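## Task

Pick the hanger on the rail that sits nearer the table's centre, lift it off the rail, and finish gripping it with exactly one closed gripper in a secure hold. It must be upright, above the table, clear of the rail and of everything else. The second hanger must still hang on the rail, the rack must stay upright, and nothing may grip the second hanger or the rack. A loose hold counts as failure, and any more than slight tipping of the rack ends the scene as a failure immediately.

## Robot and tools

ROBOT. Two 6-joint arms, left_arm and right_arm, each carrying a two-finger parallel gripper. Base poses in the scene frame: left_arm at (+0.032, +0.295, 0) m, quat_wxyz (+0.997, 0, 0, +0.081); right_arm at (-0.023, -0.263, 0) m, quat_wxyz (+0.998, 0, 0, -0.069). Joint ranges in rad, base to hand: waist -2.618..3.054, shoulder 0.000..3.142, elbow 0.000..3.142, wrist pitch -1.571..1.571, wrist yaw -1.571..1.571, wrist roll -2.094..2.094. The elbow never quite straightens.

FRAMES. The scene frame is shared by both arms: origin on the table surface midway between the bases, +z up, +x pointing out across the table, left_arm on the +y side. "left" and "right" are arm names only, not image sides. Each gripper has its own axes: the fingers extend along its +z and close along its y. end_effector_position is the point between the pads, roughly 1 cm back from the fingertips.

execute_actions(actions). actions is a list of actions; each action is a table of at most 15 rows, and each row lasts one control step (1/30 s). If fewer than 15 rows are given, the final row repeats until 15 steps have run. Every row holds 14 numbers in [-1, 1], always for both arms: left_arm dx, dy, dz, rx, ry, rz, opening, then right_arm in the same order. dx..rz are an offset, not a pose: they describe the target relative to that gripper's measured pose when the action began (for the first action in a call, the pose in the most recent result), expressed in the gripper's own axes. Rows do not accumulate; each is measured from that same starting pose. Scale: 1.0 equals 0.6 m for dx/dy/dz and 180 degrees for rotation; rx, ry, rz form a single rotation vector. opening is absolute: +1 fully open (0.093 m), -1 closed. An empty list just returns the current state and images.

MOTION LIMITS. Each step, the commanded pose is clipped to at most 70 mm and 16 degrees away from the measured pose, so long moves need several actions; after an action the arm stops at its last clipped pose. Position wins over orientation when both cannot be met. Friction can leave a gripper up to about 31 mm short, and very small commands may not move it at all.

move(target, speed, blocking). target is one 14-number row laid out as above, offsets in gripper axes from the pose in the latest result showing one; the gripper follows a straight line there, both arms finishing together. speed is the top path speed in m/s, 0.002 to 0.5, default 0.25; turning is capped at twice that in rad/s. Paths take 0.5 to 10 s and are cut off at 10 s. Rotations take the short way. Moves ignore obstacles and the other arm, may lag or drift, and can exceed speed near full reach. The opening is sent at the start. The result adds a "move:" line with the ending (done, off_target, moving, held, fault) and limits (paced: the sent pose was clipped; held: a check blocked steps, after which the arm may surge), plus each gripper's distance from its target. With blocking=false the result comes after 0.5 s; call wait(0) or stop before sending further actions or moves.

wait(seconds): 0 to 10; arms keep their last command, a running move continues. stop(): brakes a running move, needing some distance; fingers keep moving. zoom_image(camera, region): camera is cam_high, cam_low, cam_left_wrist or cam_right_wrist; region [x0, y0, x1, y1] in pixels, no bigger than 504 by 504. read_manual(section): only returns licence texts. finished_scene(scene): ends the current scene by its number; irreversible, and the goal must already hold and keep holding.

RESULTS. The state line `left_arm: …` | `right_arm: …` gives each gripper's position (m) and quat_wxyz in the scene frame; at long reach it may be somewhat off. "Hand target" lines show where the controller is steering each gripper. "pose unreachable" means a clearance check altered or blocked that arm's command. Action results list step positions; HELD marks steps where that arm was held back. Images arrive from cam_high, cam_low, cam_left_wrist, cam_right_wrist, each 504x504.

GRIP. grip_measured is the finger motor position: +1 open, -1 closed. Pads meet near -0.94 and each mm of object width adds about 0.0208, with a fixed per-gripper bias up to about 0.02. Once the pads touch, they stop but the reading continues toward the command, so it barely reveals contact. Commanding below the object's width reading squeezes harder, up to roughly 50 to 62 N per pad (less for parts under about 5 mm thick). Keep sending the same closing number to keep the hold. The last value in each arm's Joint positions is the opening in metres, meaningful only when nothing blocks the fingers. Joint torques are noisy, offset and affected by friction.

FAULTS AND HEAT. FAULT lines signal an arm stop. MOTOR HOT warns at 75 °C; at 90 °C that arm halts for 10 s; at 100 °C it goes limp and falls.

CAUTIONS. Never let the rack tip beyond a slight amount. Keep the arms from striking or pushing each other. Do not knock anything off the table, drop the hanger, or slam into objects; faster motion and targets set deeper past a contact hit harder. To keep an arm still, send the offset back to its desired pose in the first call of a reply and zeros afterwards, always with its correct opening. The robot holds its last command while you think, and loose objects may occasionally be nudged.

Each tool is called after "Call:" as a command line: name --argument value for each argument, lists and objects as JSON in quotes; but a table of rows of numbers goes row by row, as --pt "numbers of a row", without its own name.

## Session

Call:
execute_actions --actions '[]'

Scene clock: 0.00 s.
left_arm: end_effector_position=(+0.4037, +0.3517, +0.4092) grip_measured=+1.000 end_effector_quat_wxyz=(+0.711, -0.055, +0.699, +0.054) | right_arm: end_effector_position=(+0.3486, -0.3140, +0.4073) grip_measured=+1.000 end_effector_quat_wxyz=(+0.710, +0.048, +0.701, -0.055)
Joint positions: left_arm=[-0.01   1.052  1.062  0.007 -0.003 -0.002  0.093] | right_arm=[ 0.009  1.049  1.055  0.008  0.016 -0.009  0.093]
Joint velocities: left_arm=[-0.017  0.002 -0.012  0.007  0.007 -0.022  0.   ] | right_arm=[-0.012 -0.002 -0.012 -0.081  0.037  0.051  0.   ]
Joint torques (N m, as the arm reports them, + toward a larger angle): no reading
Motor temperatures (°C, as the motors report them): left_arm=[20 19 27 28 20 18] | right_arm=[20 20 24 30 19 19]
Hand target (left_arm): +0.404, +0.352, +0.409; +0.711, -0.055, +0.699, +0.054
Hand target (right_arm): +0.349, -0.314, +0.407; +0.710, +0.048, +0.701, -0.055

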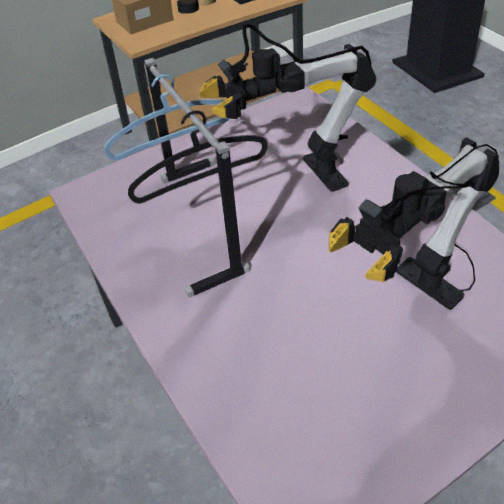

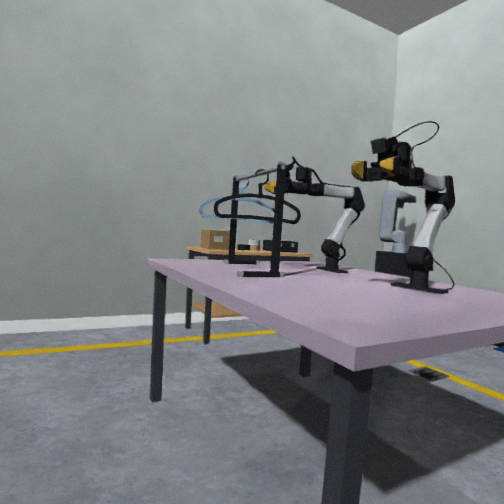

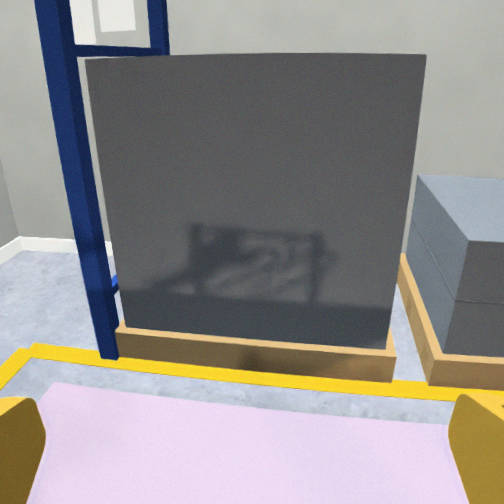

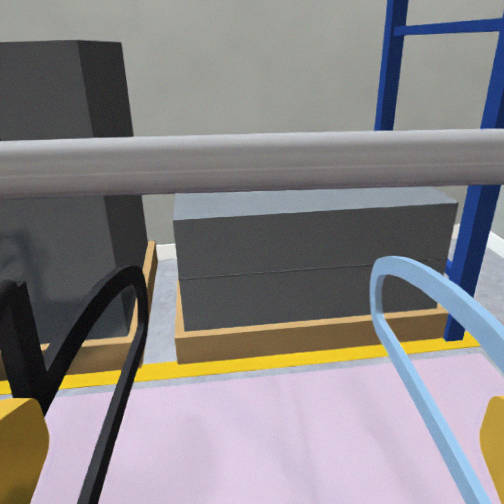

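Call:
zoom_image --camera "cam_high" --region '[90, 40, 290, 240]'

Call:
zoom_image --camera "cam_low" --region '[190, 140, 330, 280]'

Region (90, 40, 290, 240) of cam_high's 504x504 image, scaled by 2.520, with more detail than that image has.

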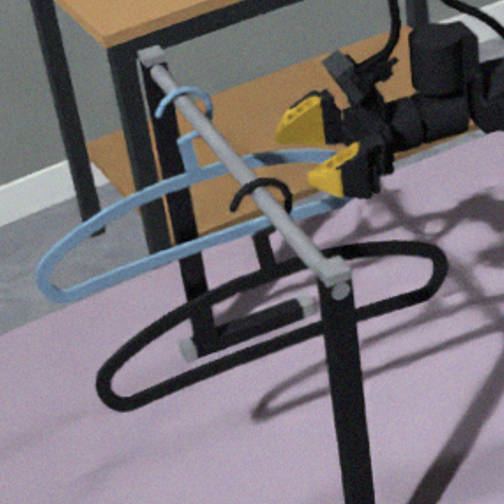

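Region (190, 140, 330, 280) of cam_low's 504x504 image, scaled by 3.600, with more detail than that image has.

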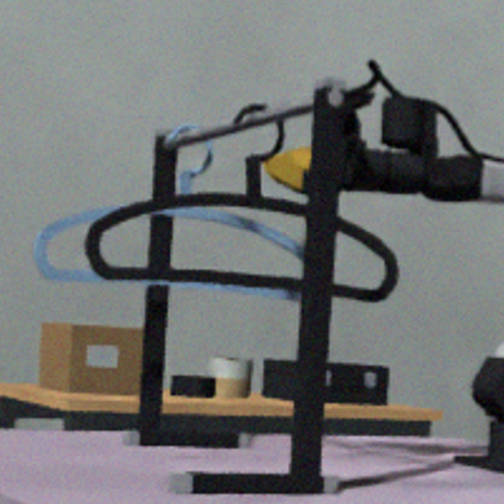

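Call:
move --target '[0,0,0,0,0,0,1, 0,0.143,0.005,-0.012,0.055,0,-0.25]' --speed 0.15

Scene clock: 17.83 s.
left_arm: end_effector_position=(+0.4037, +0.3517, +0.4092) grip_measured=+1.000 end_effector_quat_wxyz=(+0.711, -0.055, +0.699, +0.054) | right_arm: end_effector_position=(+0.3602, -0.2304, +0.4049) grip_measured=-0.247 end_effector_quat_wxyz=(+0.651, +0.034, +0.758, -0.036)
Joint positions: left_arm=[-0.01   1.052  1.062  0.007 -0.003 -0.002  0.093] | right_arm=[ 0.359  1.155  1.268 -0.272  0.316  0.04   0.033]
Joint velocities: left_arm=[-0.002  0.002  0.007  0.007  0.022  0.022  0.   ] | right_arm=[ 0.012 -0.002  0.012  0.007  0.051  0.007 -0.001]
Joint torques (N m, as the arm reports them, + toward a larger angle): left_arm=[-0.12 -3.67  7.9   2.45  0.1  -0.05] | right_arm=[ 0.1  -2.17 11.02  2.2   0.16  0.08]
Motor temperatures (°C, as the motors report them): left_arm=[20 19 32 32 20 18] | right_arm=[20 21 27 34 19 19]
Hand target (left_arm): +0.404, +0.352, +0.409; +0.711, -0.055, +0.699, +0.054
Hand target (right_arm): +0.363, -0.229, +0.407; +0.648, +0.039, +0.760, -0.036
Off the commanded pose (left_arm): 0.000 m, 0 deg.
Off the commanded pose (right_arm): 0.004 m, 1 deg.
move: done

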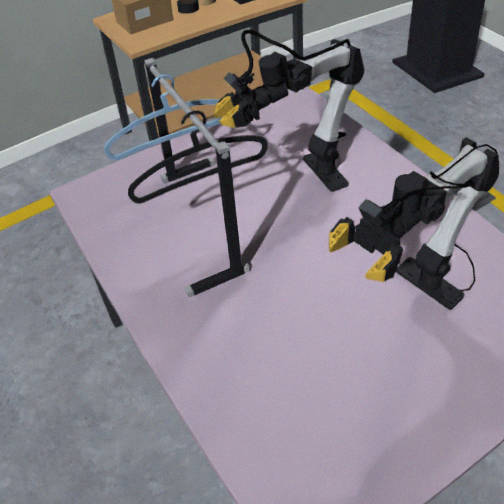

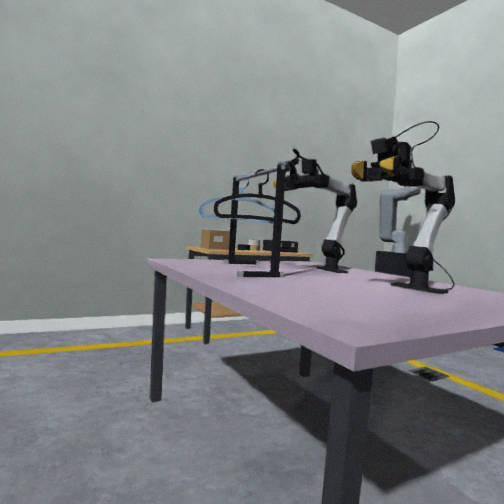

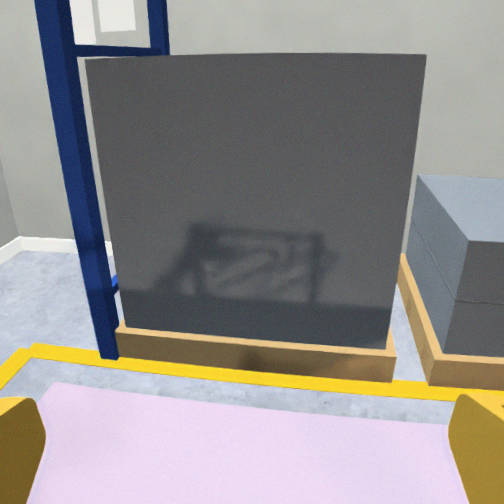

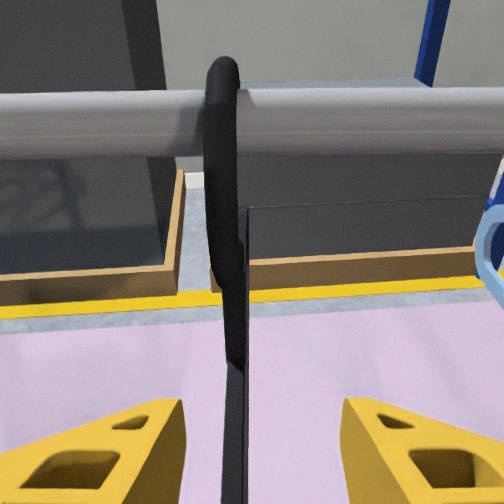

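Call:
move --target '[0,0,0,0,0,0,1, 0.033,0.015,0.09,0,0.008,0,-0.25]' --speed 0.12

Call:
zoom_image --camera "cam_low" --region '[230, 150, 310, 230]'

Scene clock: 26.87 s.
left_arm: end_effector_position=(+0.4037, +0.3517, +0.4092) grip_measured=+1.000 end_effector_quat_wxyz=(+0.711, -0.055, +0.699, +0.054) | right_arm: end_effector_position=(+0.4068, -0.2244, +0.3662) grip_measured=-0.247 end_effector_quat_wxyz=(+0.627, +0.031, +0.777, -0.041)
Joint positions: left_arm=[-0.01   1.052  1.062  0.007 -0.003 -0.002  0.093] | right_arm=[ 0.344  1.312  1.268 -0.177  0.304  0.041  0.033]
Joint velocities: left_arm=[-0.007 -0.012  0.012  0.066 -0.007 -0.037  0.   ] | right_arm=[ 0.002 -0.007 -0.012  0.066  0.081 -0.037  0.   ]
Joint torques (N m, as the arm reports them, + toward a larger angle): left_arm=[-0.09 -3.79  7.91  2.44  0.11 -0.05] | right_arm=[-1.14 -4.6  10.06  2.64 -0.05 -0.01]
Motor temperatures (°C, as the motors report them): left_arm=[20 19 33 33 20 18] | right_arm=[20 21 29 34 19 19]
Hand target (left_arm): +0.404, +0.352, +0.409; +0.711, -0.055, +0.699, +0.054
Hand target (right_arm): +0.411, -0.226, +0.376; +0.641, +0.034, +0.766, -0.036
Off the commanded pose (left_arm): 0.000 m, 0 deg.
Off the commanded pose (right_arm): 0.012 m, 2 deg.
move: off_target (right_arm)

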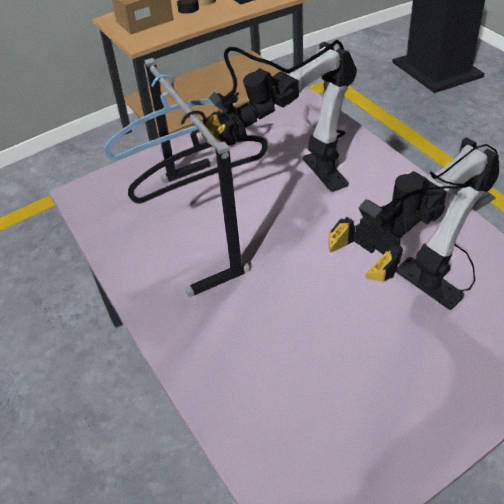

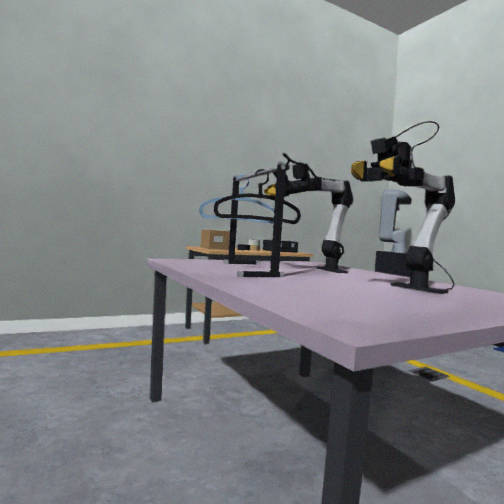

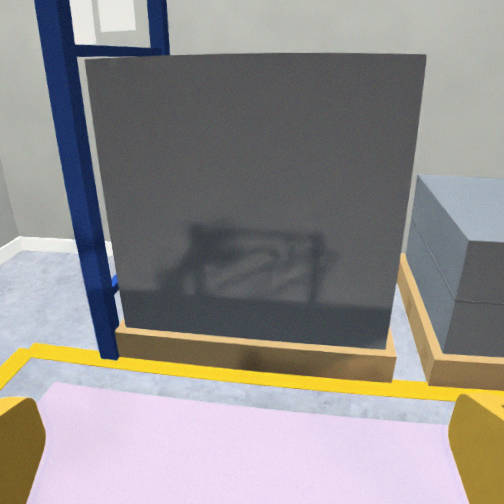

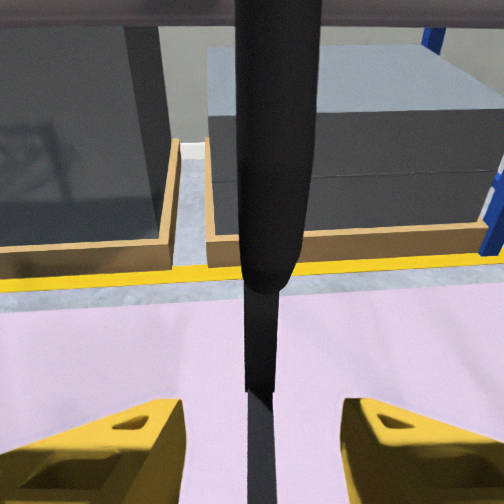

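Region (230, 150, 310, 230) of cam_low's 504x504 image, scaled by 6.300, with more detail than that image has.

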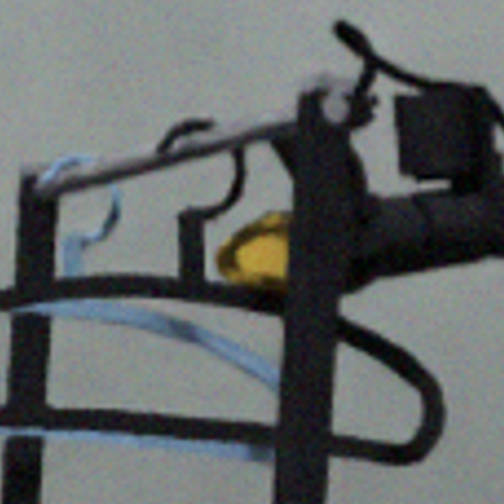

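Call:
move --target '[0,0,0,0,0,0,1, -0.033,0,0.06,0,-0.015,0,-0.25]' --speed 0.07

Call:
zoom_image --camera "cam_low" --region '[230, 150, 310, 230]'

Scene clock: 36.87 s.
left_arm: end_effector_position=(+0.4037, +0.3517, +0.4092) grip_measured=+1.000 end_effector_quat_wxyz=(+0.711, -0.055, +0.699, +0.054) | right_arm: end_effector_position=(+0.4394, -0.2265, +0.3647) grip_measured=-0.247 end_effector_quat_wxyz=(+0.630, +0.031, +0.774, -0.045)
Joint positions: left_arm=[-0.01   1.052  1.062  0.007 -0.003 -0.002  0.093] | right_arm=[ 0.319  1.427  1.344 -0.128  0.285  0.029  0.033]
Joint velocities: left_arm=[ 0.012  0.007 -0.007  0.066  0.007  0.007  0.   ] | right_arm=[-0.002 -0.002  0.022  0.022 -0.007  0.051  0.001]
Joint torques (N m, as the arm reports them, + toward a larger angle): left_arm=[-0.17 -3.61  7.87  2.45  0.12 -0.04] | right_arm=[-1.09 -5.03 11.38  2.6  -0.04 -0.09]
Motor temperatures (°C, as the motors report them): left_arm=[20 19 34 33 20 18] | right_arm=[20 21 30 35 19 19]
Hand target (left_arm): +0.404, +0.352, +0.409; +0.711, -0.055, +0.699, +0.054
Hand target (right_arm): +0.445, -0.228, +0.377; +0.645, +0.030, +0.762, -0.042
Off the commanded pose (left_arm): 0.000 m, 0 deg.
Off the commanded pose (right_arm): 0.015 m, 2 deg.
move: off_target (right_arm)

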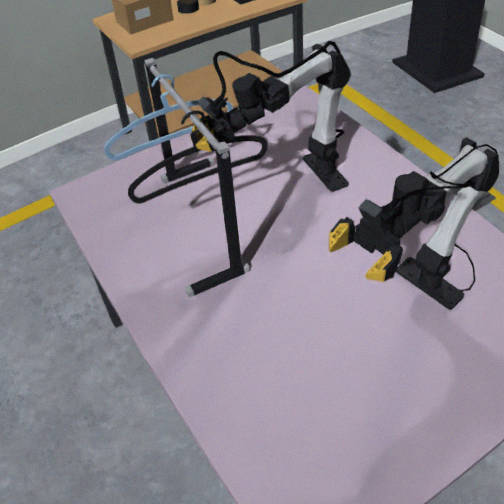

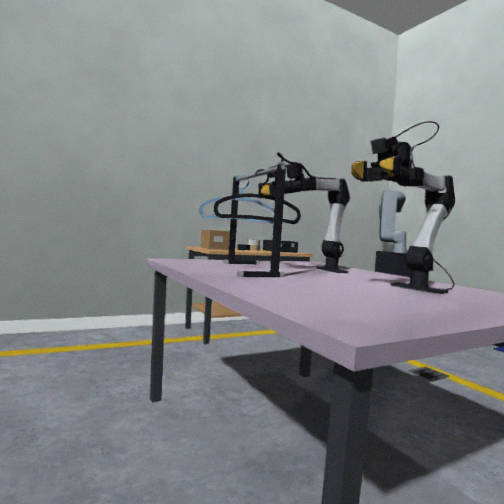

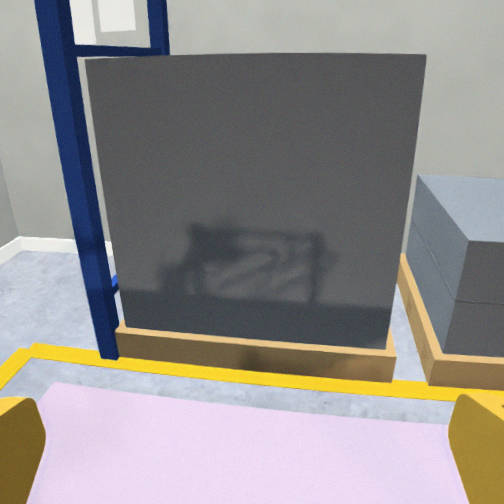

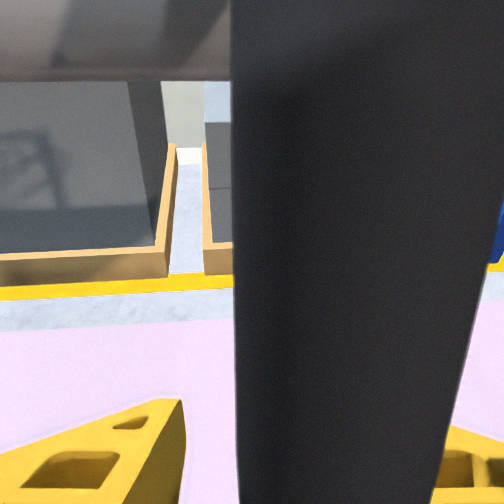

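Region (230, 150, 310, 230) of cam_low's 504x504 image, scaled by 6.300, with more detail than that image has.

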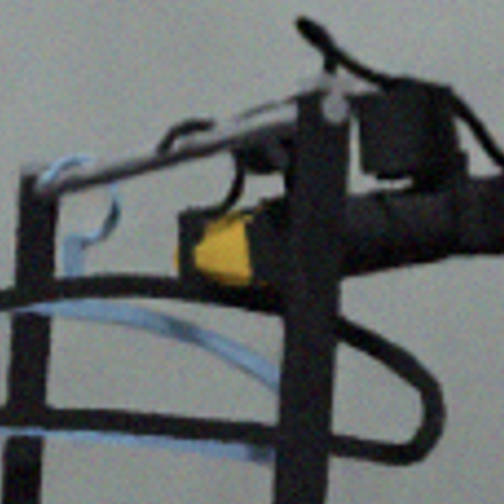

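Call:
move --target '[0,0,0,0,0,0,1, -0.01,0,0.003,0,-0.005,0,-1]'

Call:
move --target '[0,0,0,0,0,0,1, -0.062,0,-0.015,0,-0.01,0,-1]' --speed 0.04

Call:
zoom_image --camera "cam_low" --region '[230, 150, 310, 230]'

Scene clock: 43.33 s.
left_arm: end_effector_position=(+0.4037, +0.3517, +0.4092) grip_measured=+1.000 end_effector_quat_wxyz=(+0.711, -0.055, +0.699, +0.054) | right_arm: end_effector_position=(+0.4395, -0.2263, +0.3652) grip_measured=-0.945 end_effector_quat_wxyz=(+0.631, +0.031, +0.774, -0.044)
Joint positions: left_arm=[-0.01   1.052  1.062  0.007 -0.003 -0.002  0.093] | right_arm=[ 0.319  1.427  1.344 -0.127  0.284  0.03   0.   ]
Joint velocities: left_arm=[-0.002  0.007 -0.002  0.022  0.022  0.022  0.   ] | right_arm=[ 0.012 -0.007 -0.007 -0.037 -0.007 -0.037  0.   ]
Joint torques (N m, as the arm reports them, + toward a larger angle): left_arm=[-0.12 -3.62  7.86  2.44  0.13 -0.03] | right_arm=[-0.57 -5.53 10.2   2.43  0.05 -0.09]
Motor temperatures (°C, as the motors report them): left_arm=[20 20 35 34 20 18] | right_arm=[20 22 31 36 19 19]
Hand target (left_arm): +0.404, +0.352, +0.409; +0.711, -0.055, +0.699, +0.054
Hand target (right_arm): +0.442, -0.227, +0.370; +0.636, +0.031, +0.769, -0.045
Off the commanded pose (left_arm): 0.000 m, 0 deg.
Off the commanded pose (right_arm): 0.006 m, 1 deg.
move: done

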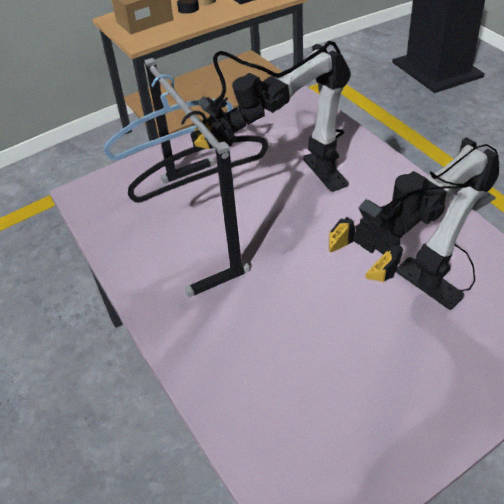

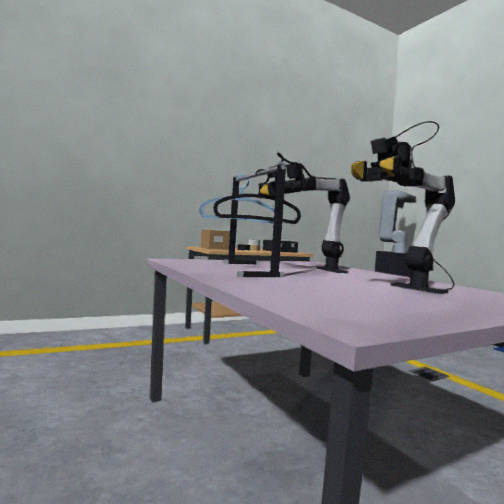

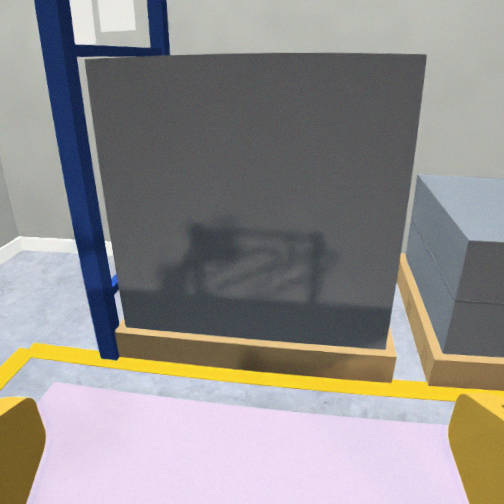

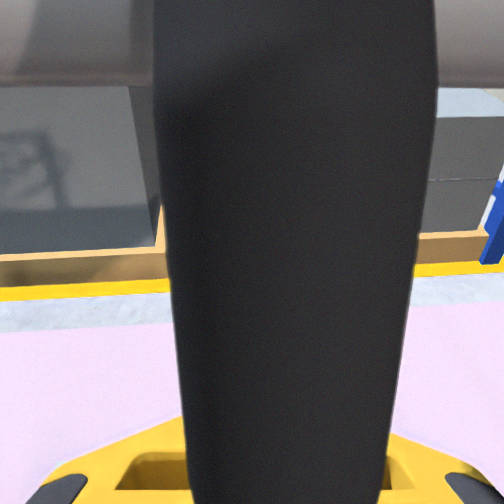

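Scene clock: 44.60 s.
left_arm: end_effector_position=(+0.4037, +0.3517, +0.4092) grip_measured=+1.000 end_effector_quat_wxyz=(+0.711, -0.055, +0.699, +0.054) | right_arm: end_effector_position=(+0.4345, -0.2272, +0.3943) grip_measured=-0.945 end_effector_quat_wxyz=(+0.635, +0.032, +0.770, -0.043)
Joint positions: left_arm=[-0.01   1.052  1.062  0.007 -0.003 -0.002  0.093] | right_arm=[ 0.319  1.427  1.451 -0.222  0.284  0.03   0.   ]
Joint velocities: left_arm=[ 0.002 -0.017  0.002  0.007 -0.022 -0.051  0.   ] | right_arm=[ 0.002  0.007 -0.027 -0.11  -0.051  0.022  0.   ]
Joint torques (N m, as the arm reports them, + toward a larger angle): left_arm=[-0.02 -3.64  7.81  2.44  0.11 -0.07] | right_arm=[-0.12 -5.   11.52  2.46  0.09 -0.12]
Motor temperatures (°C, as the motors report them): left_arm=[20 20 35 34 20 18] | right_arm=[20 22 31 36 19 19]
Hand target (left_arm): +0.404, +0.352, +0.409; +0.711, -0.055, +0.699, +0.054
Hand target (right_arm): +0.438, -0.226, +0.403; +0.643, +0.031, +0.764, -0.045
Off the commanded pose (left_arm): 0.000 m, 0 deg.
Off the commanded pose (right_arm): 0.010 m, 1 deg.
move: done

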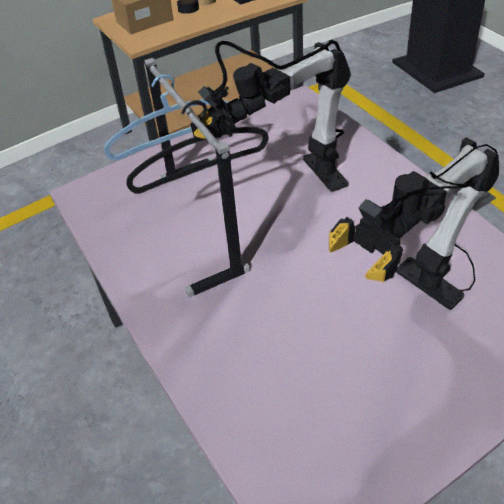

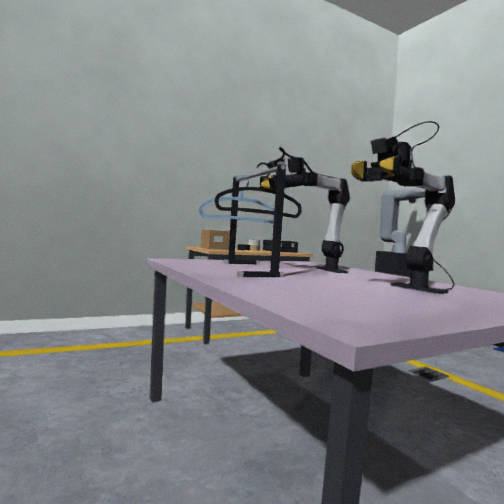

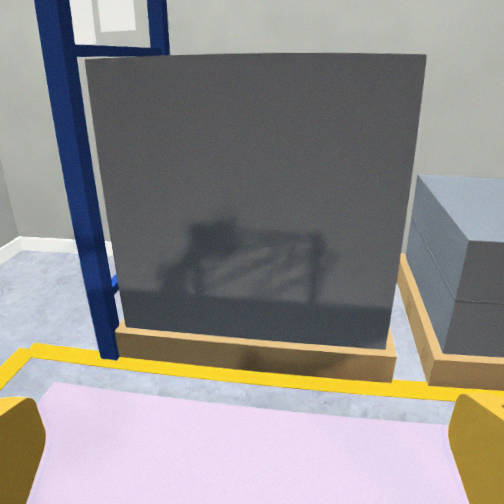

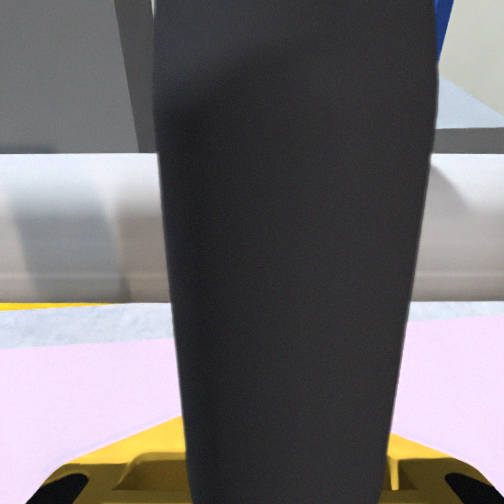

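Region (230, 150, 310, 230) of cam_low's 504x504 image, scaled by 6.300, with more detail than that image has.

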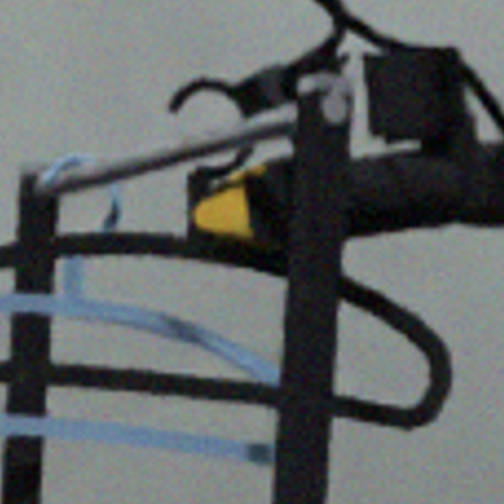

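Call:
move --target '[0,0,0,0,0,0,1, 0.006,0,-0.11,0,-0.006,0,-1]' --speed 0.06

Call:
zoom_image --camera "cam_high" --region '[90, 40, 290, 240]'

Scene clock: 49.70 s.
left_arm: end_effector_position=(+0.4037, +0.3517, +0.4092) grip_measured=+1.000 end_effector_quat_wxyz=(+0.711, -0.055, +0.699, +0.054) | right_arm: end_effector_position=(+0.3755, -0.2210, +0.3997) grip_measured=-0.945 end_effector_quat_wxyz=(+0.635, +0.025, +0.771, -0.045)
Joint positions: left_arm=[-0.01   1.052  1.062  0.007 -0.003 -0.002  0.093] | right_arm=[ 0.384  1.228  1.329 -0.303  0.343  0.031  0.   ]
Joint velocities: left_arm=[-0.007 -0.007  0.002  0.037 -0.007 -0.066  0.   ] | right_arm=[-0.002  0.002  0.007 -0.066  0.081 -0.007  0.   ]
Joint torques (N m, as the arm reports them, + toward a larger angle): left_arm=[-0.1  -3.69  7.9   2.43  0.1  -0.03] | right_arm=[ 0.28 -5.87  7.25  2.5   0.19  0.07]
Motor temperatures (°C, as the motors report them): left_arm=[20 20 35 34 20 18] | right_arm=[20 22 31 36 19 19]
Hand target (left_arm): +0.404, +0.352, +0.409; +0.711, -0.055, +0.699, +0.054
Hand target (right_arm): +0.369, -0.221, +0.404; +0.642, +0.032, +0.765, -0.043
Off the commanded pose (left_arm): 0.000 m, 0 deg.
Off the commanded pose (right_arm): 0.007 m, 1 deg.
move: done

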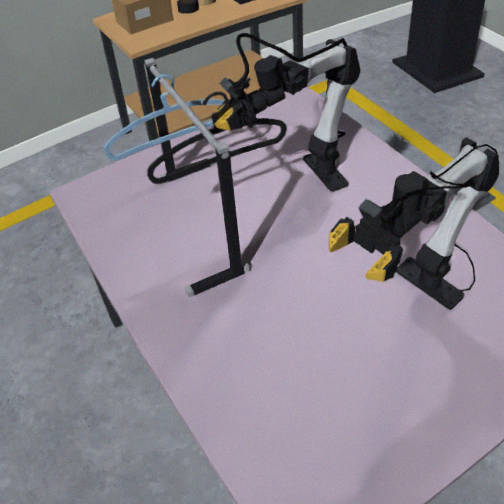

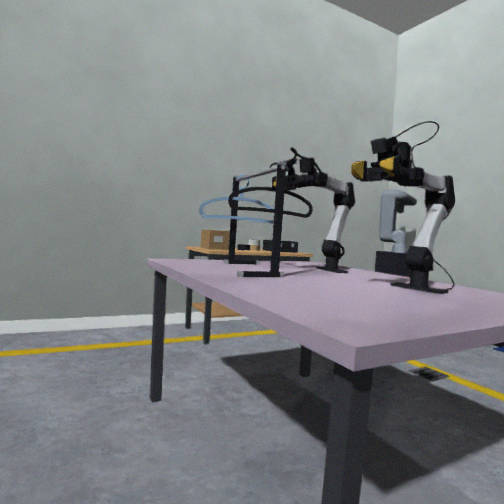

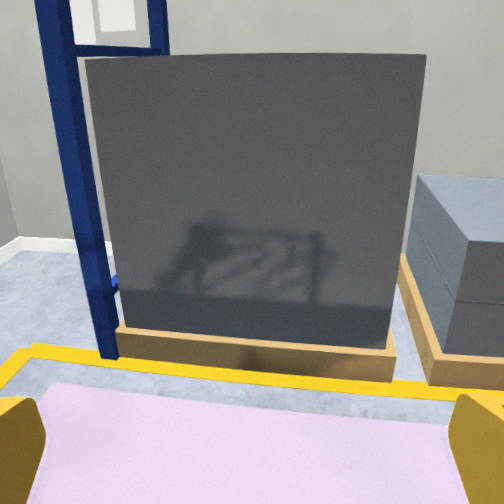

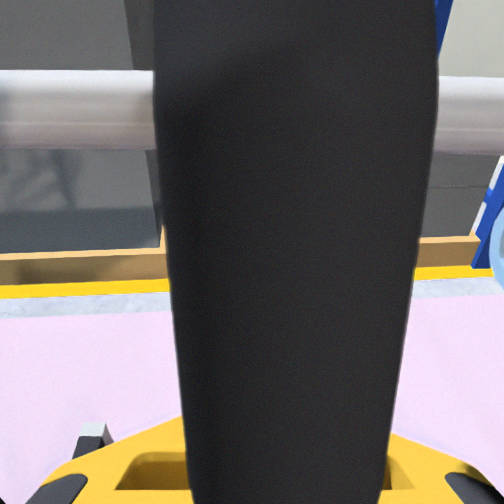

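Region (90, 40, 290, 240) of cam_high's 504x504 image, scaled by 2.520, with more detail than that image has.

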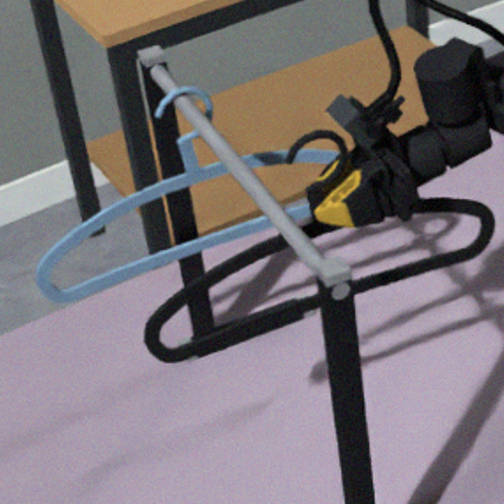

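Call:
move --target '[0,0,0,0,0,0,1, 0.055,-0.084,-0.372,-0.06,-0.008,0,-1]' --speed 0.18

Scene clock: 60.00 s.
left_arm: end_effector_position=(+0.4037, +0.3517, +0.4092) grip_measured=+1.000 end_effector_quat_wxyz=(+0.711, -0.055, +0.699, +0.054) | right_arm: end_effector_position=(+0.1526, -0.2577, +0.3995) grip_measured=-0.945 end_effector_quat_wxyz=(+0.627, -0.014, +0.779, +0.011)
Joint positions: left_arm=[-0.01   1.052  1.062  0.007 -0.003 -0.002  0.093] | right_arm=[ 0.053  0.527  1.234 -0.923 -0.119 -0.027  0.   ]
Joint velocities: left_arm=[-0.007  0.007 -0.002 -0.037  0.022 -0.037  0.   ] | right_arm=[-0.33  -0.007 -0.007 -0.081 -0.3   -0.007  0.   ]
Joint torques (N m, as the arm reports them, + toward a larger angle): left_arm=[-0.13 -3.67  7.88  2.46  0.1  -0.07] | right_arm=[-0.99  2.13  8.56  2.47 -0.2  -0.11]
Motor temperatures (°C, as the motors report them): left_arm=[20 20 36 34 20 18] | right_arm=[20 23 31 36 19 19]
Hand target (left_arm): +0.404, +0.352, +0.409; +0.711, -0.055, +0.699, +0.054
Hand target (right_arm): +0.146, -0.252, +0.413; +0.645, -0.031, +0.763, +0.017
Off the commanded pose (left_arm): 0.000 m, 0 deg.
Off the commanded pose (right_arm): 0.016 m, 4 deg.
move: off_target (right_arm)

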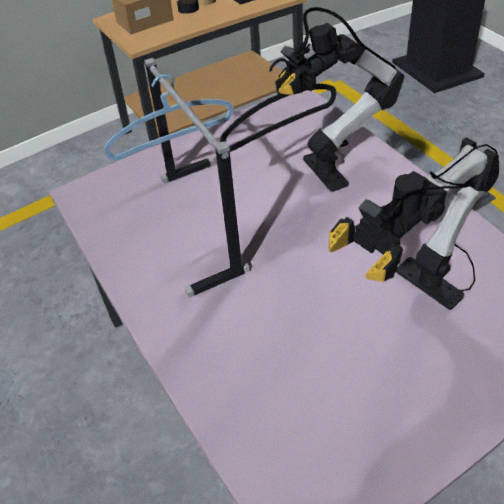

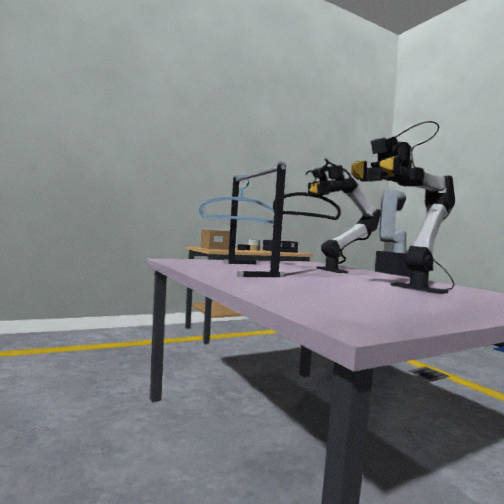

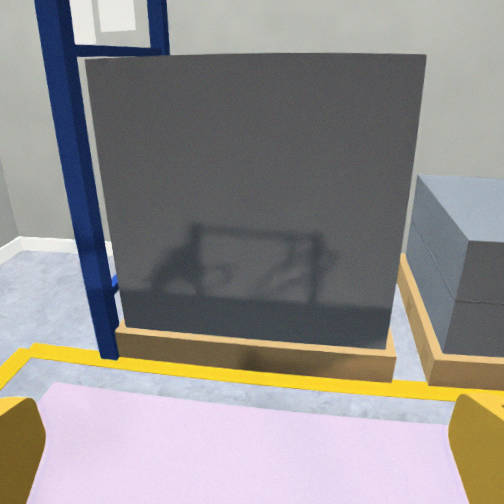

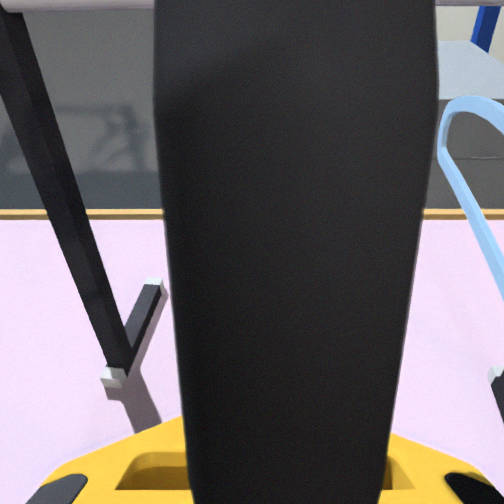

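Call:
move --target '[0,0,0,0,0,0,1, -0.033,0.294,-0.082,-0.288,-0.012,-0.063,-1]' --speed 0.22

Scene clock: 68.83 s.
left_arm: end_effector_position=(+0.4037, +0.3517, +0.4092) grip_measured=+1.000 end_effector_quat_wxyz=(+0.711, -0.055, +0.699, +0.054) | right_arm: end_effector_position=(+0.1009, -0.0882, +0.4108) grip_measured=-0.945 end_effector_quat_wxyz=(+0.553, -0.360, +0.696, +0.282)
Joint positions: left_arm=[-0.01   1.052  1.062  0.007 -0.003 -0.002  0.093] | right_arm=[ 1.101  0.664  1.277 -0.843  0.012 -0.003  0.   ]
Joint velocities: left_arm=[-0.012 -0.007  0.007 -0.066  0.022  0.051  0.   ] | right_arm=[-0.012 -0.007  0.012  0.081  0.022 -0.022  0.   ]
Joint torques (N m, as the arm reports them, + toward a larger angle): left_arm=[-0.1  -3.75  7.87  2.46  0.09 -0.01] | right_arm=[-0.83  2.91  9.27  2.88 -0.14 -0.14]
Motor temperatures (°C, as the motors report them): left_arm=[20 20 37 35 20 18] | right_arm=[20 22 31 37 19 19]
Hand target (left_arm): +0.404, +0.352, +0.409; +0.711, -0.055, +0.699, +0.054
Hand target (right_arm): +0.102, -0.084, +0.432; +0.575, -0.356, +0.675, +0.295
Off the commanded pose (left_arm): 0.000 m, 0 deg.
Off the commanded pose (right_arm): 0.019 m, 3 deg.
move: off_target (right_arm)

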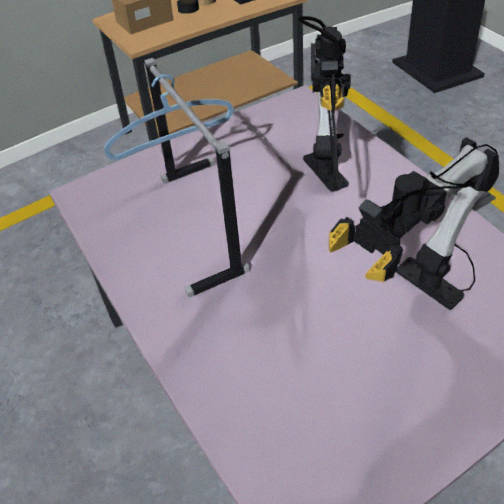

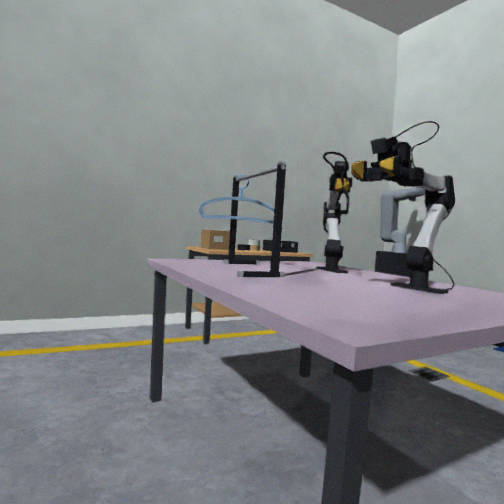

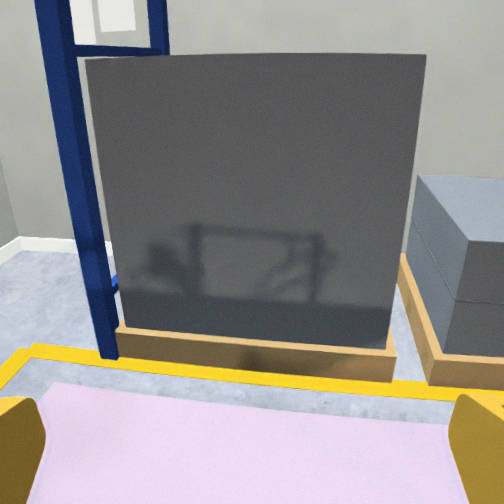

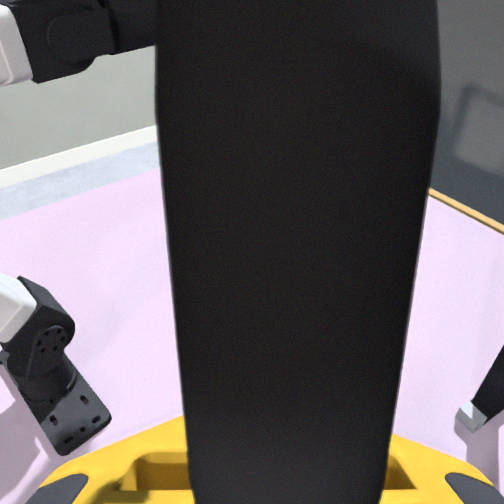

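Pitch is within about 2° of the grasp attitude, and the hanger is clear of everything.

Call:
finished_scene --scene 2

The scene is finished: the task was done.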